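## Task

Place plate B33 in the nest called OUT, lying flat within the nest's locating guides and turned so its well A1 is at the nest corner labelled A1. Plates B38, B83, B88 and B30 must be left exactly as they were. The result only counts if it stays in place without the robot holding it. At the end, open the gripper and move the hand away.

## Robot and tools

ROBOT. There is a single SCARA-style arm with four axes: a vertical lift (0.000 to 0.550 m), shoulder (-2.000 to 2.000 rad), elbow (-2.800 to 2.800 rad) and wrist yaw (-12.566 to 12.566 rad). The gripper always stays level and can only rotate about vertical. Its two fingers point along the gripper's +x axis and close along its y axis. The controlled point, end_effector_position, is midway between the rubber pads, roughly 2 to 3 cm back from the fingertips. The opening runs from 0.140 m (fully open) to 0.066 m (closed, fingers still apart). Keep the elbow reading more than 0.4 rad away from 0, or the arm may fold and fault.

PLATES. Plates can only be identified by their ID labels. Well A1 sits at the plate's clipped corner, which must be matched to the nest corner marked A1.

FRAMES. The scene frame has its origin on the table top under the arm's base, +z upward, and +y to the left when facing along +x. Result poses (end_effector_position in metres, end_effector_quat_wxyz) use this frame; the reported position can be slightly off, more so at long reach. Motion commands, however, are expressed in the gripper's own axes.

ROWS. Each command row has 5 numbers, each in [-1, 1], ordered dx, dy, dz, rz, opening. The first four are an offset in the gripper frame, relative to the gripper's measured pose when the action begins (for a call's first action, the pose reported by the latest result in the scene). Scale: 1.0 equals 0.6 m for dx, dy, dz and 180 degrees for rz; positive rz turns from +x toward +y. Every row in an action is relative to that same start pose, not to the row before. Opening is an absolute setting: +1 fully open, -1 closed. Closing from fully open needs about 0.6 s or more.

execute_actions(actions): a list of actions run one after another. Each action is a table of 0 to 15 rows; each row lasts one control step of 1/30 s, and if fewer than 15 rows are given the last one is repeated to fill 15 steps (0.5 s). An empty list just returns current state and images. Per step, the commanded pose is clipped to within 70 mm and 16 degrees of the measured pose, so large offsets need several actions; after an action the arm goes no further than the last clipped pose. Results list end_effector_position at some steps; HELD marks steps where a row was partly blocked.

move(target, speed, blocking): target is one row as above (an offset from the pose shown in the scene's latest result, plus absolute opening, which is sent at the start). The gripper follows a straight path lasting 0.5 to 10 s, turning the shorter way. speed is the top speed in m/s, 0.002 to 0.5, default 0.25; turning is capped at twice that in rad/s. The path ignores obstacles, and the hand can lag, stray, or exceed speed, especially near full reach. The result adds a move: line giving the outcome (done, off_target, moving, held, fault) and active limits (paced = command clipped; held = a check blocked some steps, after which motion may be much faster), and the distance from target. With blocking=false you get a result after 0.5 s while the arm keeps going; until a result shows the end, further rows and moves are refused, so call wait or stop first.

wait(seconds): 0 to 10; the arm keeps its last command and a running move continues, returning early when it ends. stop(): brakes a running move (needs stopping distance; fingers continue). zoom_image(camera, region): camera is one of cam_head_left, cam_head_right, cam_high, cam_low, cam_wrist; region [x0, y0, x1, y1] in pixels, top-left origin, at most 504 by 504. finished_scene(scene): ends scene 1 or 2 irreversibly and reports success; replying without a tool call ends all remaining scenes.

RESULTS. Joint positions lists lift (m), shoulder, elbow, wrist yaw (rad) and pad gap (m). grip_measured is the measured opening on the command scale; readings may carry a constant error of about 1 mm. Hand target is where the controller is currently driving. A pose unreachable line means a clearance check altered or blocked the command. Images come from cam_head_left, cam_head_right and cam_wrist (504x504 each), with calibration given; fixed cameras may be off by up to about 2.3 degrees and 9 mm.

GRIPPING. To hold a plate, command an opening about 0.04 below grip_measured; a smaller margin grips more gently. Pads push about 18 N each at most; fast closing can squeeze harder. Held parts may occasionally be tugged.

CAUTIONS. Offsets come from the measured pose, so repeating a small offset into something rigid does not press harder, but into something yielding it does. Fast contact and targets far beyond the contact point hit or press hard. Joint load limits: lift 52.8 N, shoulder 7.92 N m, elbow 3.96 N m, wrist yaw 1.32 N m, including held weight; reaching one triggers a 10 s stop and skips the rest of the call. Holding loads heats motors: MOTOR HOT appears from 85 °C, and at 100 °C an OVER-TEMPERATURE FAULT brakes the arm until cooled. Never knock or drop anything off the table, avoid slams and drops, disturb no other plates, release the plate flat in the nest, then open and withdraw before ending the scene.

Each tool is called as name(argument=value, ...) on one line, values as JSON.

## Session

execute_actions(actions=[])

zoom_image(camera="cam_head_left", region=[0,0,504,504])

Scene clock: 0.00 s.
end_effector_position=(+0.4215, -0.5236, +0.1442) grip_measured=+1.00 end_effector_quat_wxyz=(+0.978, +0.000, +0.000, -0.208)
Joint positions: [ 0.139 -0.965  2.366 -1.818  0.14 ]
Hand target: +0.422, -0.524, +0.144; +0.978, +0.000, +0.000, -0.208

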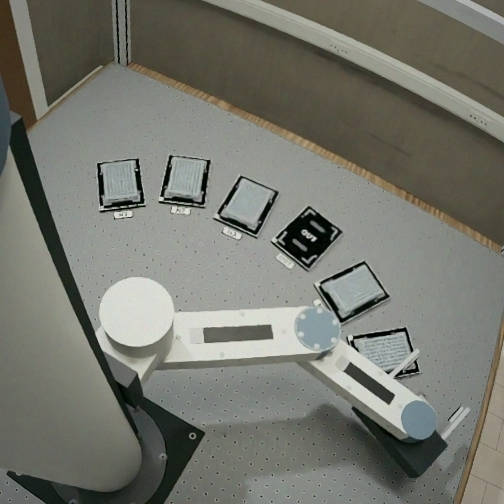

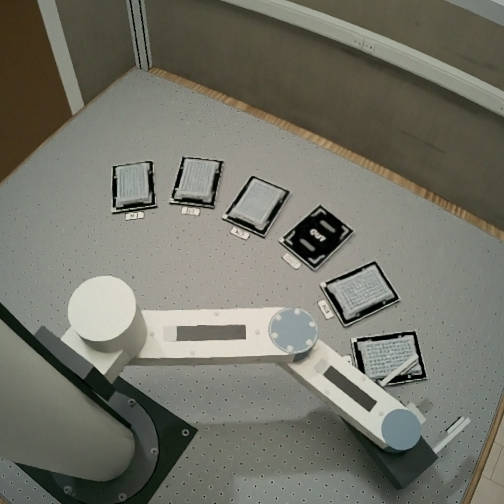

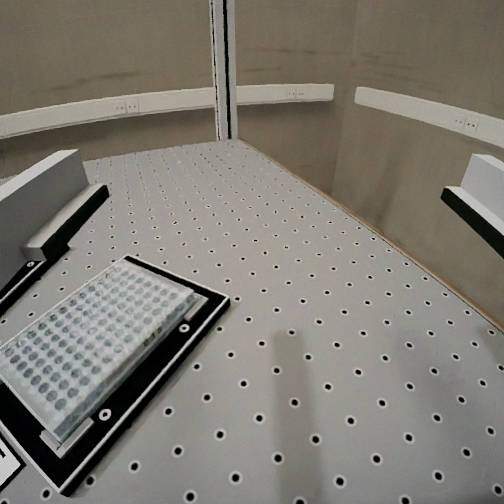

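Region (0, 0, 504, 504) of cam_head_left's 504x504 image, scaled by 1.000.

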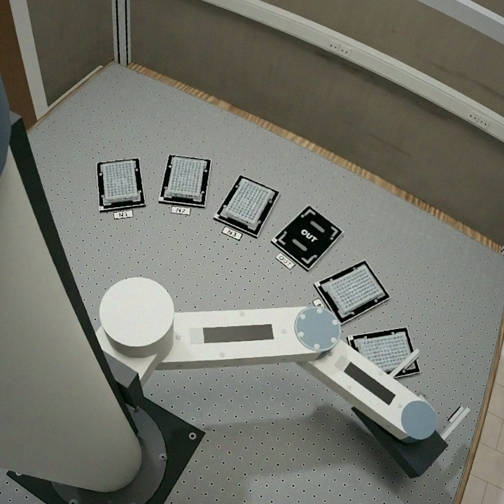

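zoom_image(camera="cam_head_left", region=[85,140,285,250])

zoom_image(camera="cam_head_right", region=[260,195,450,395])

move(target=[-0.05,0.5,-0.05,-0.06,1], speed=0.4)

Region (85, 140, 285, 250) of cam_head_left's 504x504 image, scaled by 2.520, with more detail than that image has; it fills the top 277 rows of this view, and the rest is white.

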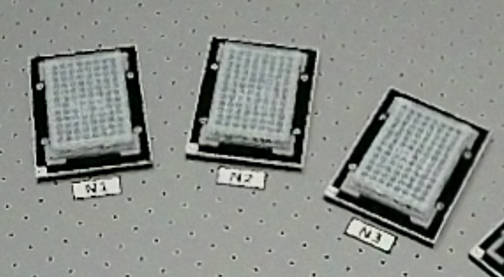

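Region (260, 195, 450, 395) of cam_head_right's 504x504 image, scaled by 2.520, with more detail than that image has; it fills the left 479 columns of this view, and the rest is white.

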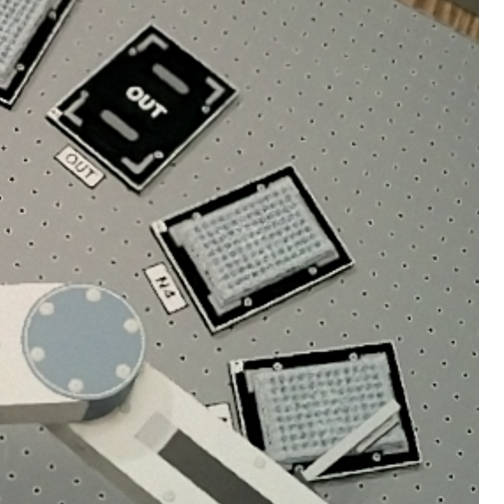

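Scene clock: 8.97 s.
end_effector_position=(+0.5159, -0.2371, +0.1143) grip_measured=+1.00 end_effector_quat_wxyz=(+0.954, +0.000, +0.000, -0.298)
Joint positions: [ 0.109  0.285  1.106 -1.998  0.14 ]
Hand target: +0.516, -0.237, +0.114; +0.954, +0.000, +0.000, -0.299
Off the commanded pose: 0.000 m, 0 deg.
move: done; limits=paced
camera_calibration (this result's frames):
cam_wrist: T_world_to_cam=[[-0.562962, -0.826482, 0.00133288, 0.103802], [-0.498254, 0.338101, -0.798392, 0.415278], [0.659406, -0.450128, -0.602136, -0.2823], [0, 0, 0, 1]] pos_world=[0.451501, -0.181686, 0.161433]

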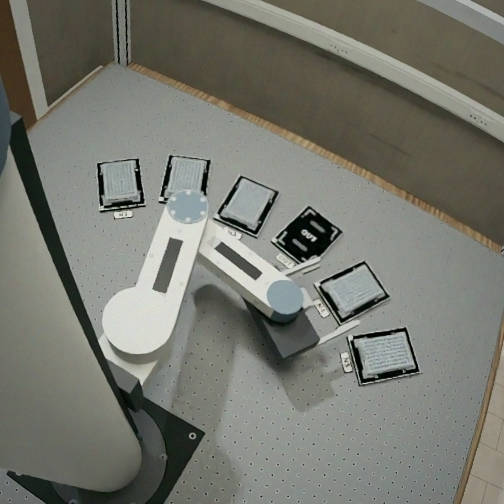

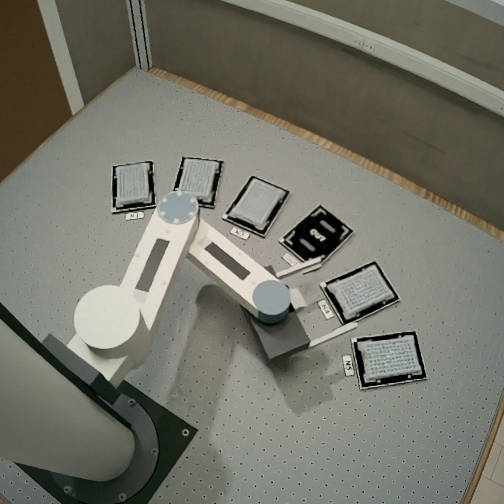

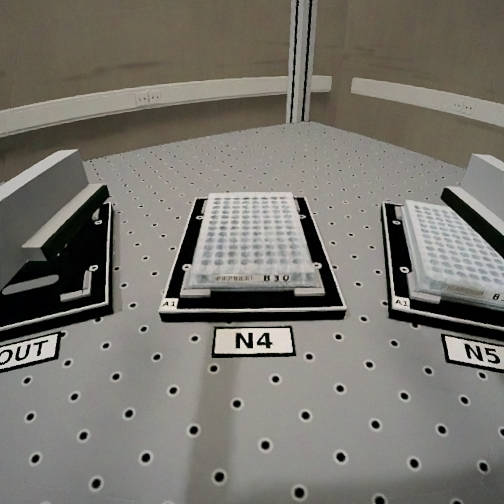

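move(target=[-0.042,-0.237,0,-0.111,1], speed=0.5)

zoom_image(camera="cam_wrist", region=[130,180,380,340])

Scene clock: 19.50 s.
end_effector_position=(+0.4142, -0.3397, +0.1143) grip_measured=+1.00 end_effector_quat_wxyz=(+0.888, +0.000, +0.000, -0.460)
Joint positions: [ 0.109 -0.065  1.107 -1.997  0.14 ]
Hand target: +0.414, -0.340, +0.114; +0.888, +0.000, +0.000, -0.460
Off the commanded pose: 0.000 m, 0 deg.
move: done
camera_calibration (this result's frames):
cam_wrist: T_world_to_cam=[[-0.811583, -0.584235, 0.00133288, 0.146982], [-0.352653, 0.488063, -0.798392, 0.38989], [0.465798, -0.648432, -0.602136, -0.248541], [0, 0, 0, 1]] pos_world=[0.372554, -0.265581, 0.161433]

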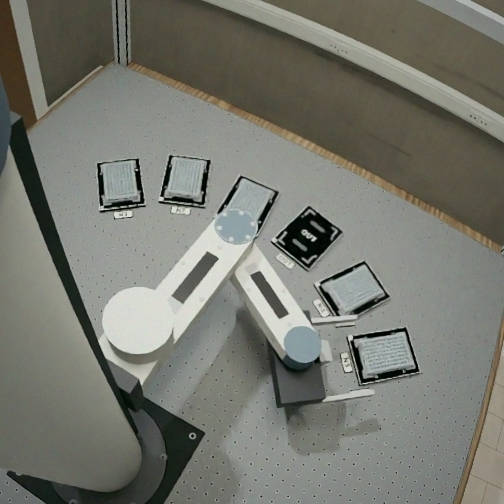

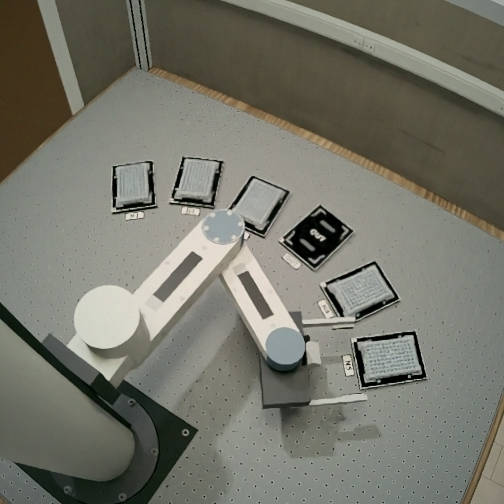

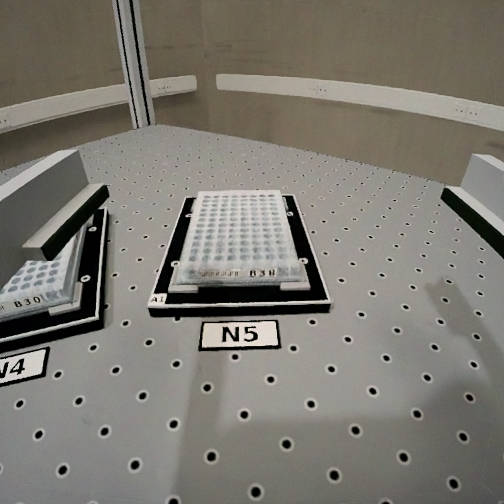

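Region (130, 180, 380, 340) of cam_wrist's 504x504 image, scaled by 2.016, with more detail than that image has; it fills the top 323 rows of this view, and the rest is white.

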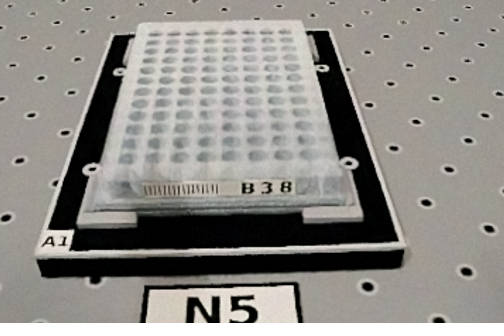

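move(target=[-0.17,0.454,0,0.228,1], speed=0.5)

zoom_image(camera="cam_wrist", region=[130,170,380,340])

move(target=[-0.147,0.426,0,0.211,1], speed=0.5)

zoom_image(camera="cam_wrist", region=[0,170,380,340])

Scene clock: 28.17 s.
end_effector_position=(+0.5776, -0.0989, +0.1143) grip_measured=+1.00 end_effector_quat_wxyz=(+0.993, +0.000, +0.000, -0.119)
Joint positions: [ 0.109  0.653  1.103 -1.994  0.14 ]
Hand target: +0.578, -0.099, +0.114; +0.993, +0.000, +0.000, -0.119
Off the commanded pose: 0.000 m, 0 deg.
move: done
camera_calibration (this result's frames):
cam_wrist: T_world_to_cam=[[-0.227968, -0.973668, 0.00133288, 0.0446719], [-0.586524, 0.136232, -0.798392, 0.430306], [0.777187, -0.18279, -0.602136, -0.302355], [0, 0, 0, 1]] pos_world=[0.497556, -0.0703932, 0.161435]

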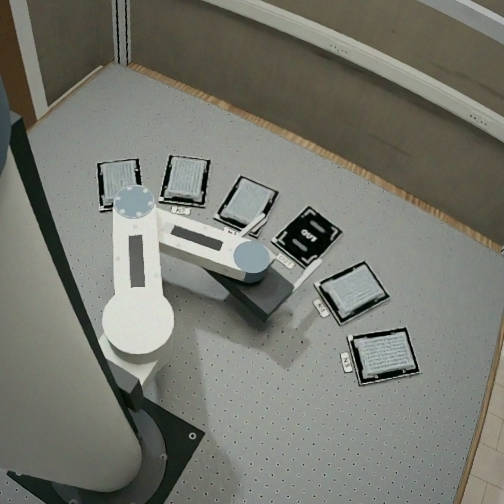

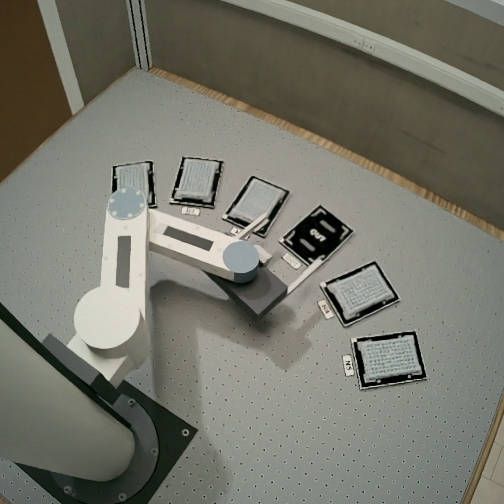

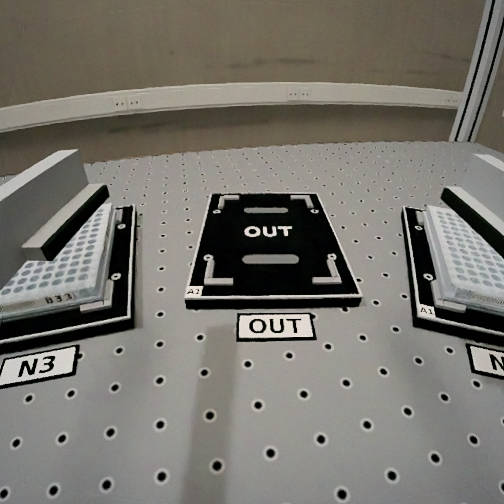

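Region (130, 170, 380, 340) of cam_wrist's 504x504 image, scaled by 2.016, with more detail than that image has; it fills the top 343 rows of this view, and the rest is white.

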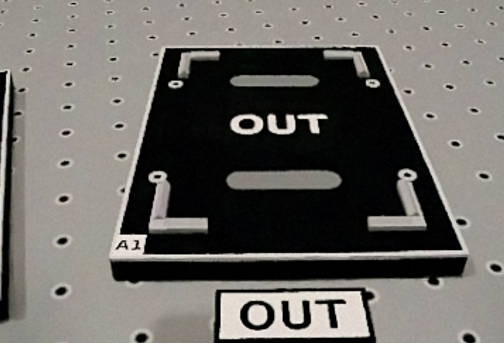

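Scene clock: 29.37 s.
end_effector_position=(+0.5521, +0.1704, +0.1143) grip_measured=+1.00 end_effector_quat_wxyz=(+0.977, +0.000, +0.000, +0.211)
Joint positions: [ 0.109  1.32   1.1   -1.994  0.14 ]
Hand target: +0.552, +0.170, +0.114; +0.978, +0.000, +0.000, +0.211
Off the commanded pose: 0.000 m, 0 deg.
move: done
camera_calibration (this result's frames):
cam_wrist: T_world_to_cam=[[0.420027, -0.907511, 0.00133288, -0.0679449], [-0.545999, -0.253879, -0.798392, 0.422759], [0.724888, 0.334618, -0.602136, -0.292588], [0, 0, 0, 1]] pos_world=[0.471458, 0.143574, 0.16144]

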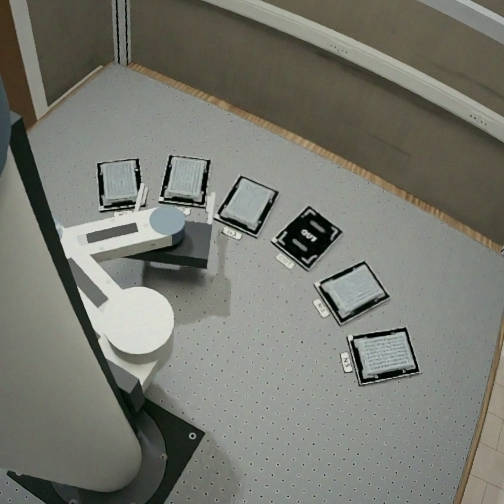

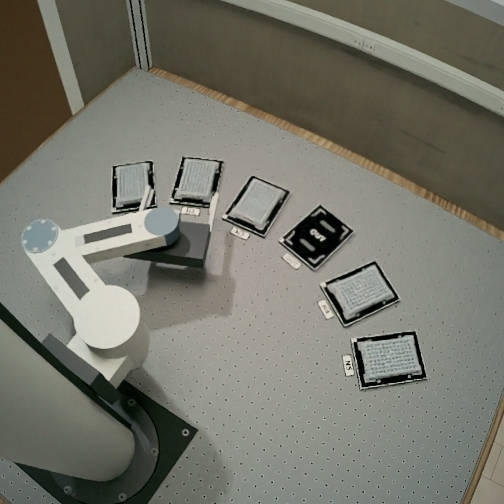

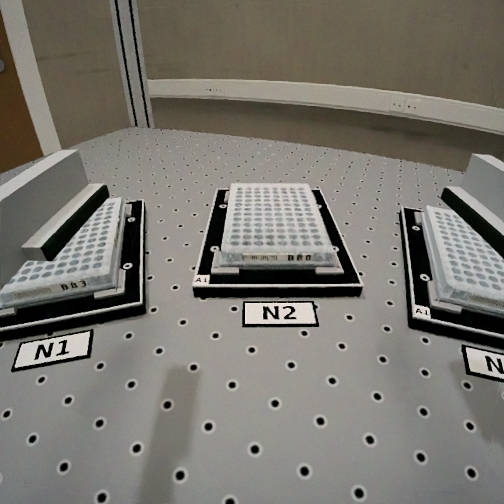

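Region (0, 170, 380, 340) of cam_wrist's 504x504 image, scaled by 1.326, with more detail than that image has; it fills the top 225 rows of this view, and the rest is white.

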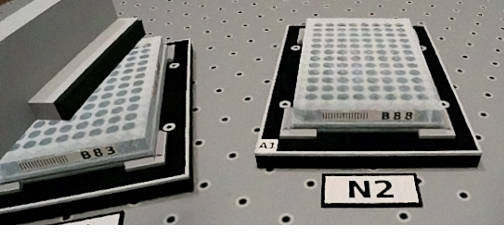

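move(target=[-0.041,-0.235,0,-0.11,1], speed=0.5)

zoom_image(camera="cam_wrist", region=[130,170,380,340])

Scene clock: 43.97 s.
end_effector_position=(+0.5879, +0.0317, +0.1143) grip_measured=+1.00 end_effector_quat_wxyz=(+0.999, +0.000, +0.000, +0.040)
Joint positions: [ 0.109  0.971  1.101 -1.992  0.14 ]
Hand target: +0.588, +0.032, +0.114; +0.999, +0.000, +0.000, +0.040
Off the commanded pose: 0.000 m, 0 deg.
move: done
camera_calibration (this result's frames):
cam_wrist: T_world_to_cam=[[0.0875987, -0.996155, 0.00133288, -0.0105812], [-0.599729, -0.0538065, -0.798392, 0.432338], [0.795394, 0.0691388, -0.602136, -0.305167], [0, 0, 0, 1]] pos_world=[0.502941, 0.033821, 0.161438]

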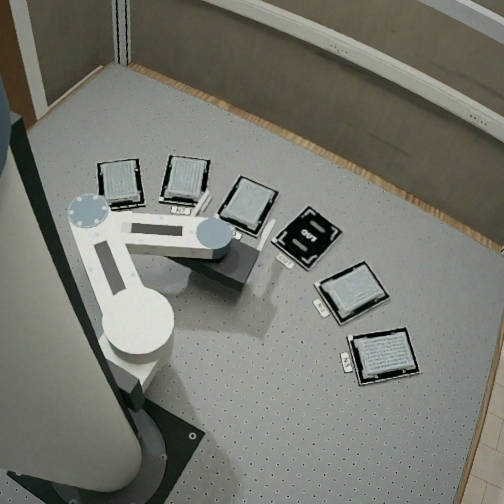

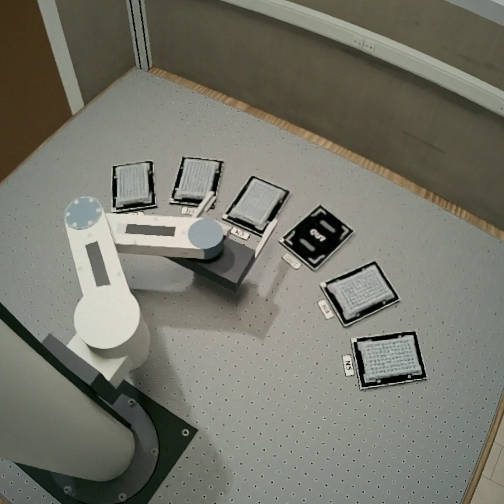

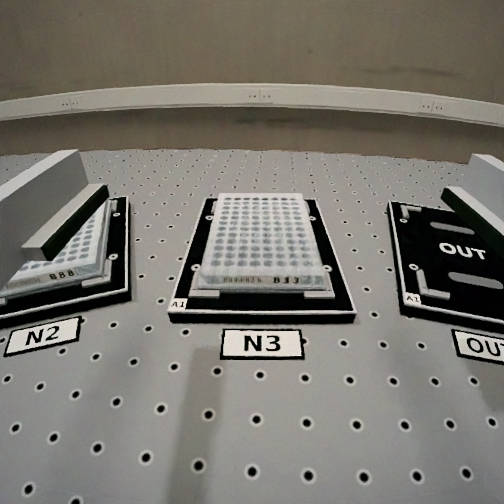

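Region (130, 170, 380, 340) of cam_wrist's 504x504 image, scaled by 2.016, with more detail than that image has; it fills the top 343 rows of this view, and the rest is white.

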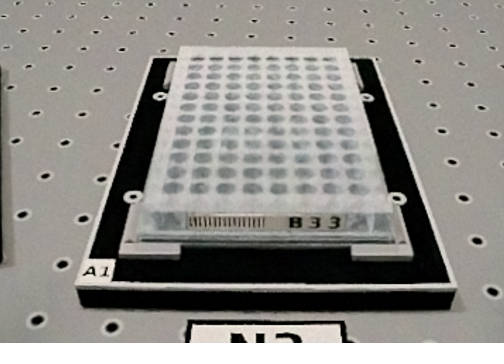

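move(target=[0.2258,0.0045,-0.11,-0.0017,0.2], speed=0.4)

move(target=[0,0,-0.042,0,0.0], speed=0.05)

Scene clock: 58.47 s.
end_effector_position=(+0.7228, +0.0452, +0.0482) grip_measured=+0.20 end_effector_quat_wxyz=(+0.999, +0.000, +0.000, +0.037)
Joint positions: [ 0.043  0.691  1.81  -2.426  0.11 ]
Hand target: +0.723, +0.045, +0.048; +0.999, +0.000, +0.000, +0.037
Off the commanded pose: 0.000 m, 0 deg.
move: done
camera_calibration (this result's frames):
cam_wrist: T_world_to_cam=[[0.0824703, -0.996593, 0.00133288, -0.00513326], [-0.599998, -0.050719, -0.798392, 0.461259], [0.79574, 0.065044, -0.602136, -0.453193], [0, 0, 0, 1]] pos_world=[0.637801, 0.0477563, 0.0953887]

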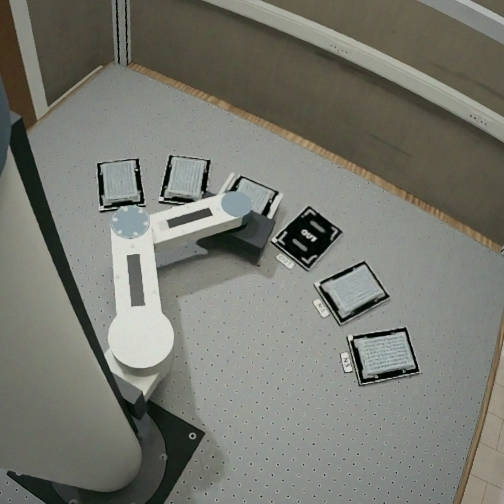

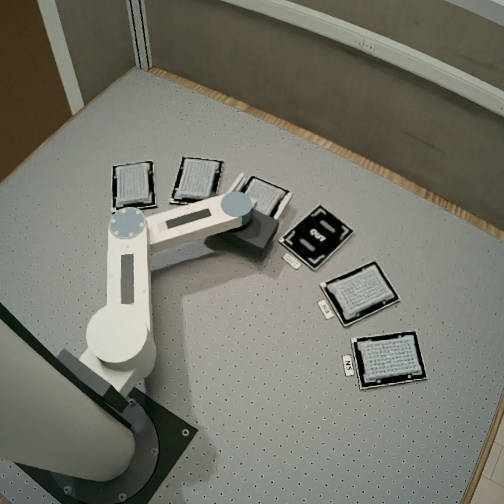

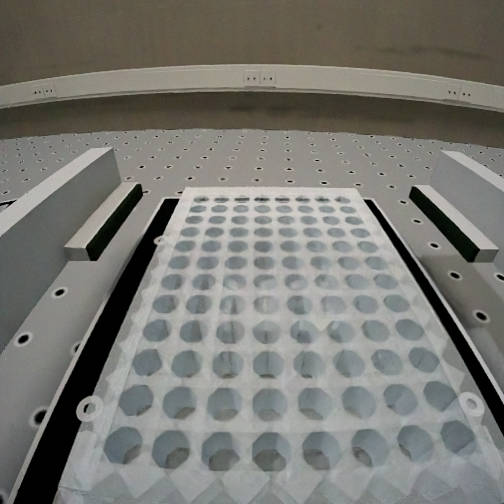

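Scene clock: 69.03 s.
end_effector_position=(+0.7227, +0.0452, +0.0275) grip_measured=+0.00 end_effector_quat_wxyz=(+0.999, +0.000, +0.000, +0.037)
Joint positions: [ 0.022  0.691  1.809 -2.426  0.103]
Hand target: +0.723, +0.045, +0.027; +0.999, +0.000, +0.000, +0.037
Off the commanded pose: 0.004 m, 0 deg.
TORQUE FAULT: the external load on joint 1 (lift) reached its load limit, and the arm stopped for 10 seconds. That time counts as 20 of the actions that you can send in this scene. The arm's remaining commands of this call were not run. The arm holds where it stopped, with its grip as last carried out, and accepts commands again: back off and push less far. The arm stops again, at the same cost, whenever a joint's load reaches its limit.
move: fault
camera_calibration (this result's frames):
cam_wrist: T_world_to_cam=[[0.0823447, -0.996603, 0.00133288, -0.00500395], [-0.600004, -0.0506433, -0.798392, 0.444676], [0.795748, 0.0649436, -0.602136, -0.46564], [0, 0, 0, 1]] pos_world=[0.637751, 0.0477733, 0.074654]

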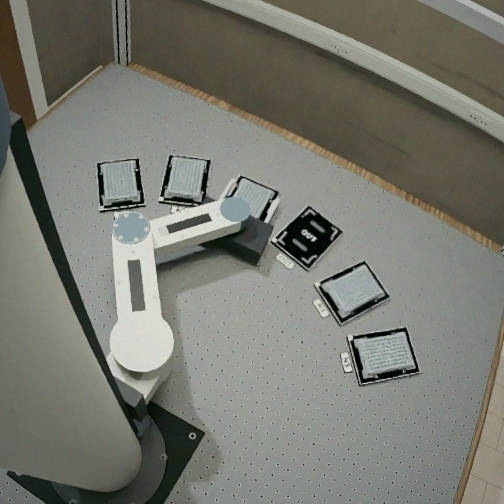

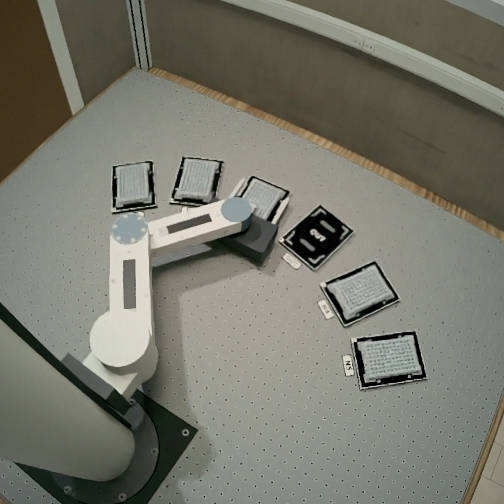

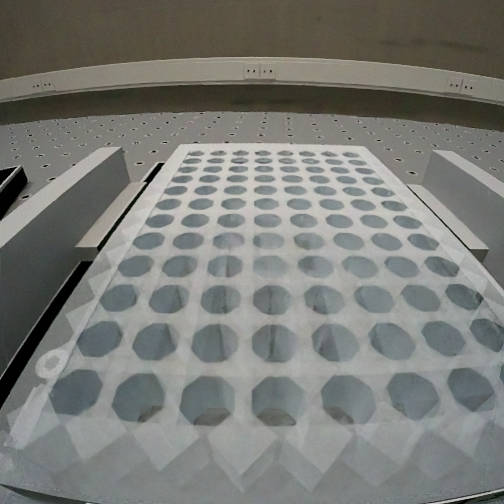

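execute_actions(actions=[[[0,0,0.013,0,0],[0,0,0.013,0,0],[0,0,0.013,0,0],[0,0,0.013,0,0],[-0.01,0,0.013,0,-0.1],[-0.02,0,0.013,0,-0.2],[-0.033,0.0007,0.013,0,-0.3]],[[0,0,0,0,-0.4],[0,0,0,0,-0.43],[0,0,0,0,-0.46],[0,0,0,0,-0.48],[0,0,0,0,-0.5],[0,0,0,0,-0.52],[0,0,0,0,-0.54],[0,0,0,0,-0.56],[0,0,0,0,-0.58],[0,0,0,0,-0.6],[0,0,0,0,-0.62],[0,0,0,0,-0.65]]])

Scene clock: 83.67 s.
end_effector_position=(+0.7030, +0.0447, +0.0353) grip_measured=-0.56 end_effector_quat_wxyz=(+0.999, +0.000, +0.000, +0.038)
Joint positions: [ 0.03   0.745  1.69  -2.359  0.082]
Hand target: +0.703, +0.044, +0.035; +0.999, +0.000, +0.000, +0.037
Off the commanded pose: 0.001 m, 0 deg.
Step readings (end_effector_position; steps 1 to 15: 1st action; 16 to 30: 2nd action):
0: (+0.7227, +0.0452, +0.0275)
1: (+0.7227, +0.0452, +0.0275)
2: (+0.7227, +0.0452, +0.0282)
4: (+0.7227, +0.0452, +0.0342)
8: (+0.7122, +0.0445, +0.0353)
15: (+0.7029, +0.0441, +0.0353)
16: (+0.7029, +0.0441, +0.0353)
17: (+0.7029, +0.0441, +0.0353)
19: (+0.7029, +0.0441, +0.0353)
23: (+0.7030, +0.0444, +0.0353)
30: end_effector_position above
camera_calibration (this result's frames):
cam_wrist: T_world_to_cam=[[0.0846317, -0.996411, 0.00133288, -0.00548457], [-0.599886, -0.0520202, -0.798392, 0.439056], [0.795597, 0.0667697, -0.602136, -0.445155], [0, 0, 0, 1]] pos_world=[0.618011, 0.0470977, 0.0825021]

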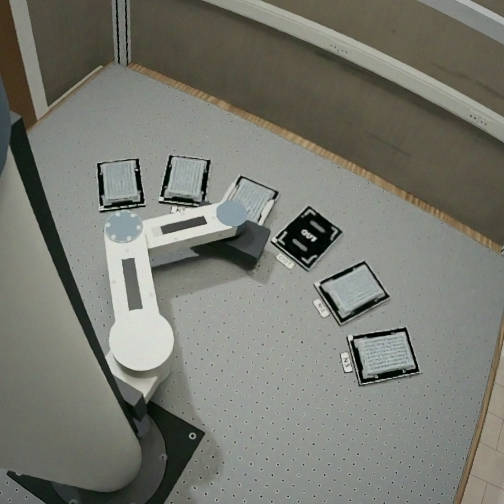

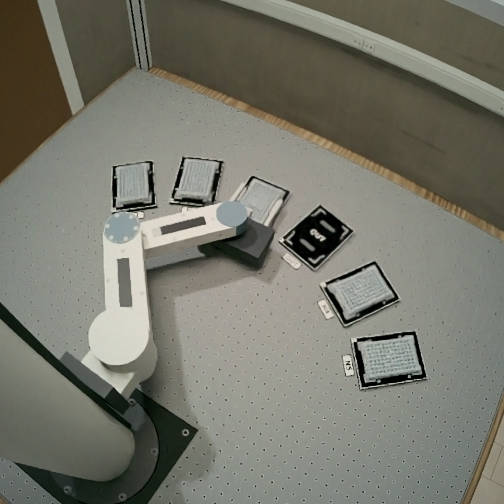

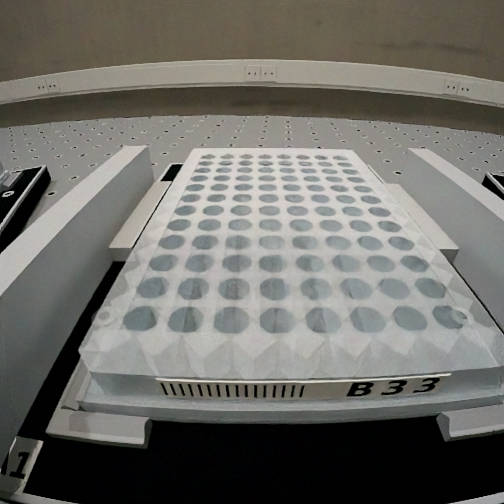

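move(target=[0,0.001,0.025,0,-0.62], speed=0.05)

move(target=[-0.0228,-0.293,0,-0.094,-0.62])

move(target=[0,0,-0.016,0,-0.62], speed=0.03)

Scene clock: 100.40 s.
end_effector_position=(+0.7030, +0.0453, +0.0504) grip_measured=-0.56 end_effector_quat_wxyz=(+0.999, +0.000, +0.000, +0.038)
Joint positions: [ 0.045  0.746  1.69  -2.36   0.082]
Hand target: +0.703, +0.045, +0.050; +0.999, +0.000, +0.000, +0.038
Off the commanded pose: 0.000 m, 0 deg.
move: done
camera_calibration (this result's frames):
cam_wrist: T_world_to_cam=[[0.084668, -0.996408, 0.00133288, -0.00501777], [-0.599884, -0.0520421, -0.798392, 0.451072], [0.795594, 0.0667987, -0.602136, -0.436113], [0, 0, 0, 1]] pos_world=[0.617984, 0.0476067, 0.09754]

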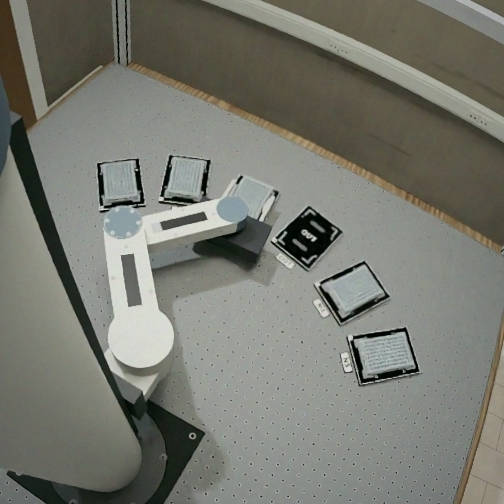

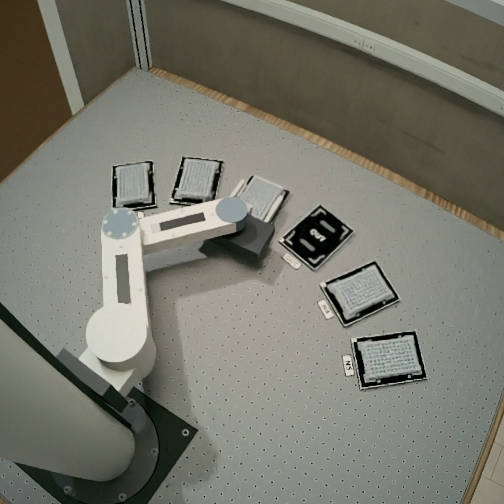

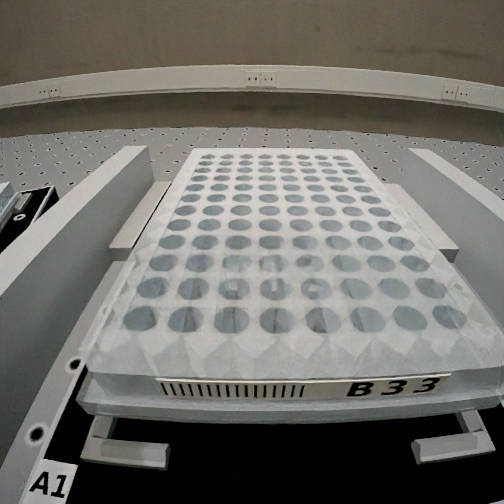

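Scene clock: 101.50 s.
end_effector_position=(+0.7027, -0.1312, +0.0504) grip_measured=-0.56 end_effector_quat_wxyz=(+0.994, +0.000, +0.000, -0.109)
Joint positions: [ 0.045  0.369  1.774 -2.362  0.082]
Hand target: +0.703, -0.131, +0.050; +0.994, +0.000, +0.000, -0.109
Off the commanded pose: 0.000 m, 0 deg.
move: done
camera_calibration (this result's frames):
cam_wrist: T_world_to_cam=[[-0.209308, -0.977849, 0.00133288, 0.0281533], [-0.589022, 0.124992, -0.798392, 0.45736], [0.78054, -0.167895, -0.602136, -0.444377], [0, 0, 0, 1]] pos_world=[0.622142, -0.104245, 0.0975399]

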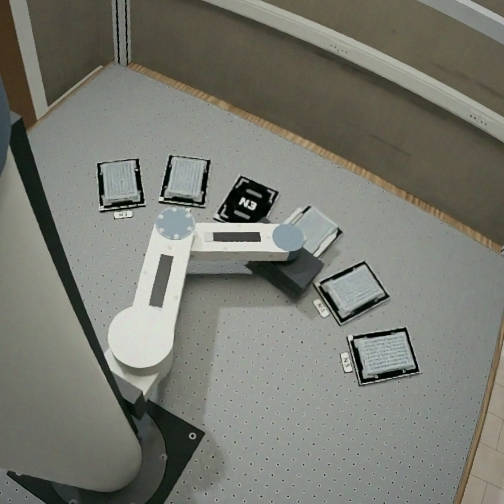

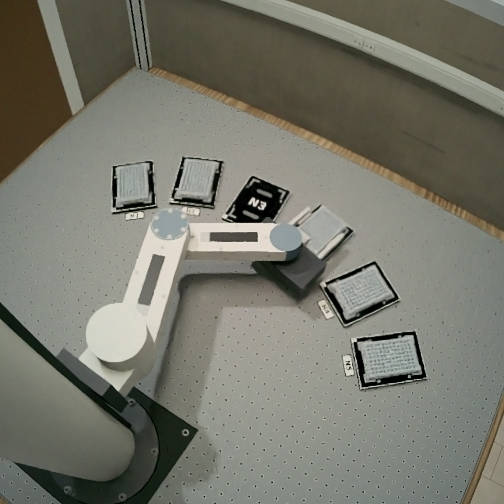

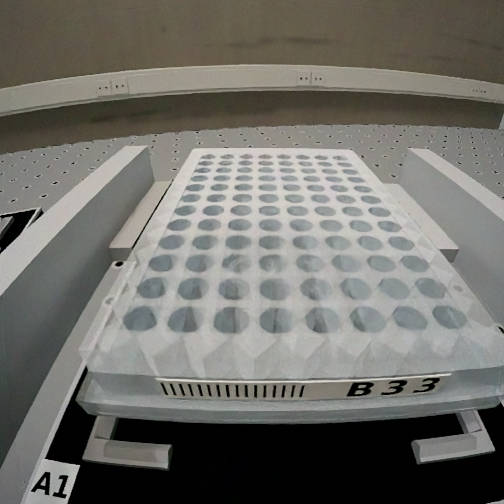

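Scene clock: 102.20 s.
end_effector_position=(+0.7027, -0.1313, +0.0407) grip_measured=-0.56 end_effector_quat_wxyz=(+0.994, +0.000, +0.000, -0.109)
Joint positions: [ 0.036  0.369  1.774 -2.362  0.082]
Hand target: +0.703, -0.131, +0.041; +0.994, +0.000, +0.000, -0.109
Off the commanded pose: 0.000 m, 0 deg.
move: done
camera_calibration (this result's frames):
cam_wrist: T_world_to_cam=[[-0.20934, -0.977842, 0.00133288, 0.0281715], [-0.589018, 0.125011, -0.798392, 0.449652], [0.780535, -0.167921, -0.602136, -0.450189], [0, 0, 0, 1]] pos_world=[0.622138, -0.10426, 0.0878861]

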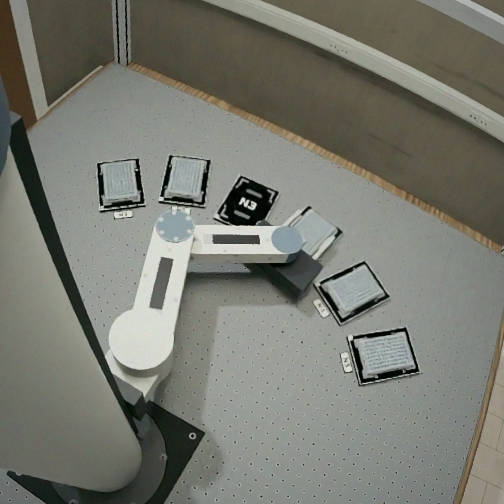

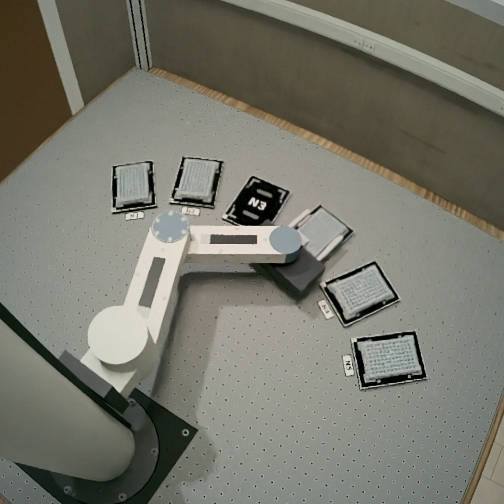

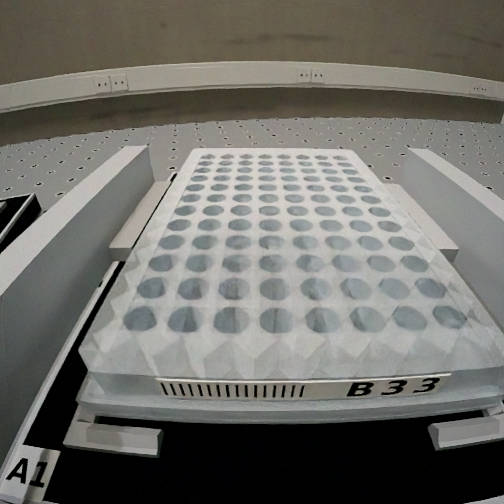

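Very close match; shift 0.5 mm right.

move(target=[0,-0.0008,-0.0085,0,-0.62], speed=0.015)

execute_actions(actions=[[[0,0,0,0,0.2]],[[0,0,0.04,0,0.2],[0,0,0.04,0,0.2],[0,0,0.06,0,0.2],[0,0,0.08,0,0.2],[-0.05,0,0.1,0,0.2],[-0.18,0,0.12,0,0.5]]])

zoom_image(camera="cam_wrist", region=[130,170,400,360])

Scene clock: 110.73 s.
end_effector_position=(+0.7026, -0.1316, +0.0356) grip_measured=-0.56 end_effector_quat_wxyz=(+0.994, +0.000, +0.000, -0.109)
Joint positions: [ 0.031  0.368  1.774 -2.361  0.082]
Hand target: +0.703, -0.132, +0.036; +0.994, +0.000, +0.000, -0.109
Off the commanded pose: 0.000 m, 0 deg.
move: done
camera_calibration (this result's frames):
cam_wrist: T_world_to_cam=[[-0.209386, -0.977832, 0.00133288, 0.0278198], [-0.589012, 0.125039, -0.798392, 0.44556], [0.780527, -0.167958, -0.602136, -0.453257], [0, 0, 0, 1]] pos_world=[0.622045, -0.104637, 0.0827722]

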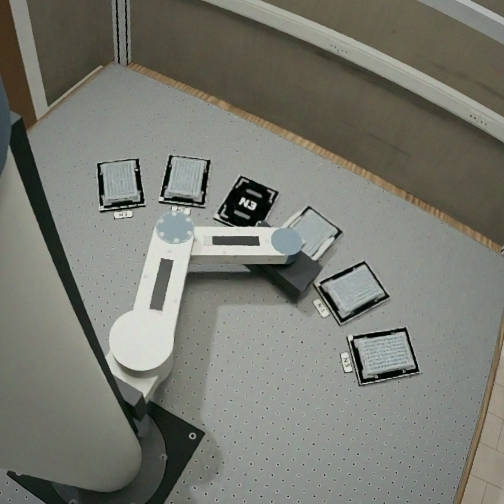

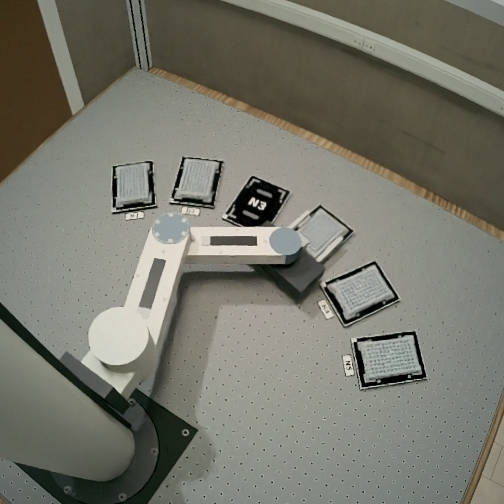

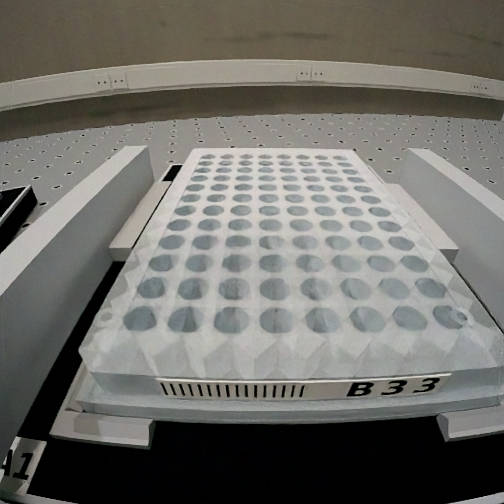

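Scene clock: 111.73 s.
end_effector_position=(+0.6278, -0.1180, +0.1037) grip_measured=+0.50 end_effector_quat_wxyz=(+0.993, +0.000, +0.000, -0.114)
Joint positions: [ 0.099  0.531  1.358 -2.118  0.122]
Hand target: +0.604, -0.111, +0.108; +0.994, +0.000, +0.000, -0.112
Off the commanded pose: 0.032 m, 1 deg.
Step readings (end_effector_position; steps 1 to 15: 1st action; 16 to 30: 2nd action):
0: (+0.7026, -0.1316, +0.0356)
1: (+0.7026, -0.1316, +0.0356)
2: (+0.7026, -0.1316, +0.0356)
4: (+0.7026, -0.1316, +0.0356)
8: (+0.7026, -0.1316, +0.0356)
15: (+0.7026, -0.1316, +0.0356)
16: (+0.7026, -0.1316, +0.0356)
17: (+0.7026, -0.1316, +0.0366)
19: (+0.7027, -0.1316, +0.0442)
23: (+0.6966, -0.1318, +0.0760)
30: end_effector_position above
camera_calibration (this result's frames):
cam_wrist: T_world_to_cam=[[-0.219377, -0.975639, 0.00133288, 0.0319018], [-0.587702, 0.131057, -0.798392, 0.453993], [0.778768, -0.175933, -0.602136, -0.351377], [0, 0, 0, 1]] pos_world=[0.547452, -0.090193, 0.150846]

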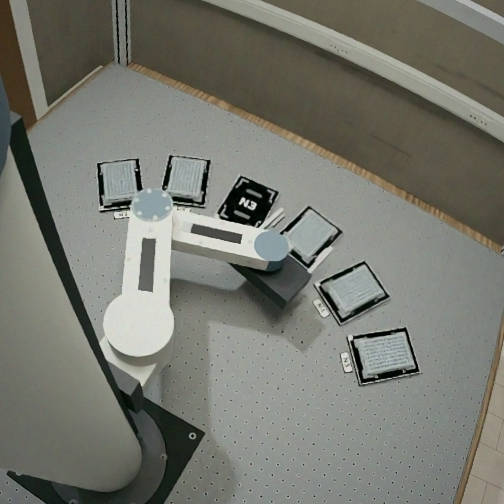

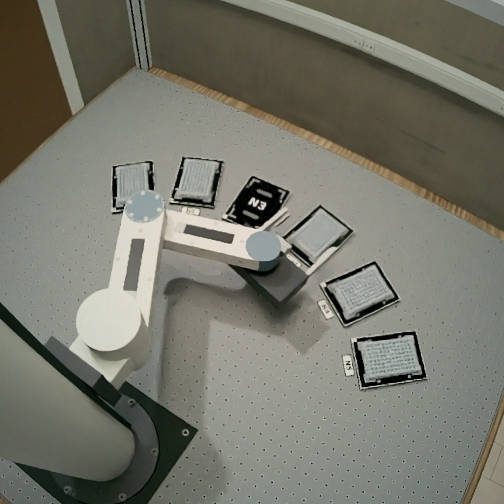

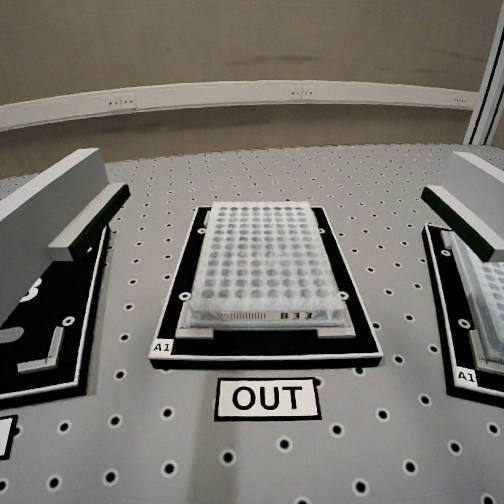

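Region (130, 170, 400, 360) of cam_wrist's 504x504 image, scaled by 1.867, with more detail than that image has; it fills the top 355 rows of this view, and the rest is white.

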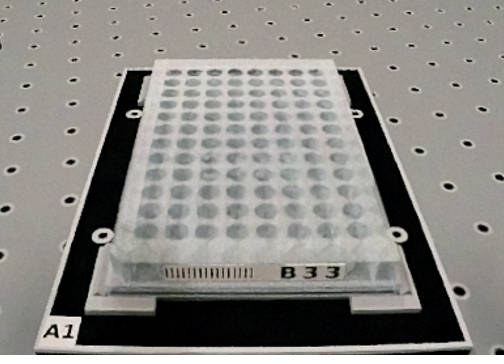

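finished_scene(scene=1)

The scene is finished: the task was done.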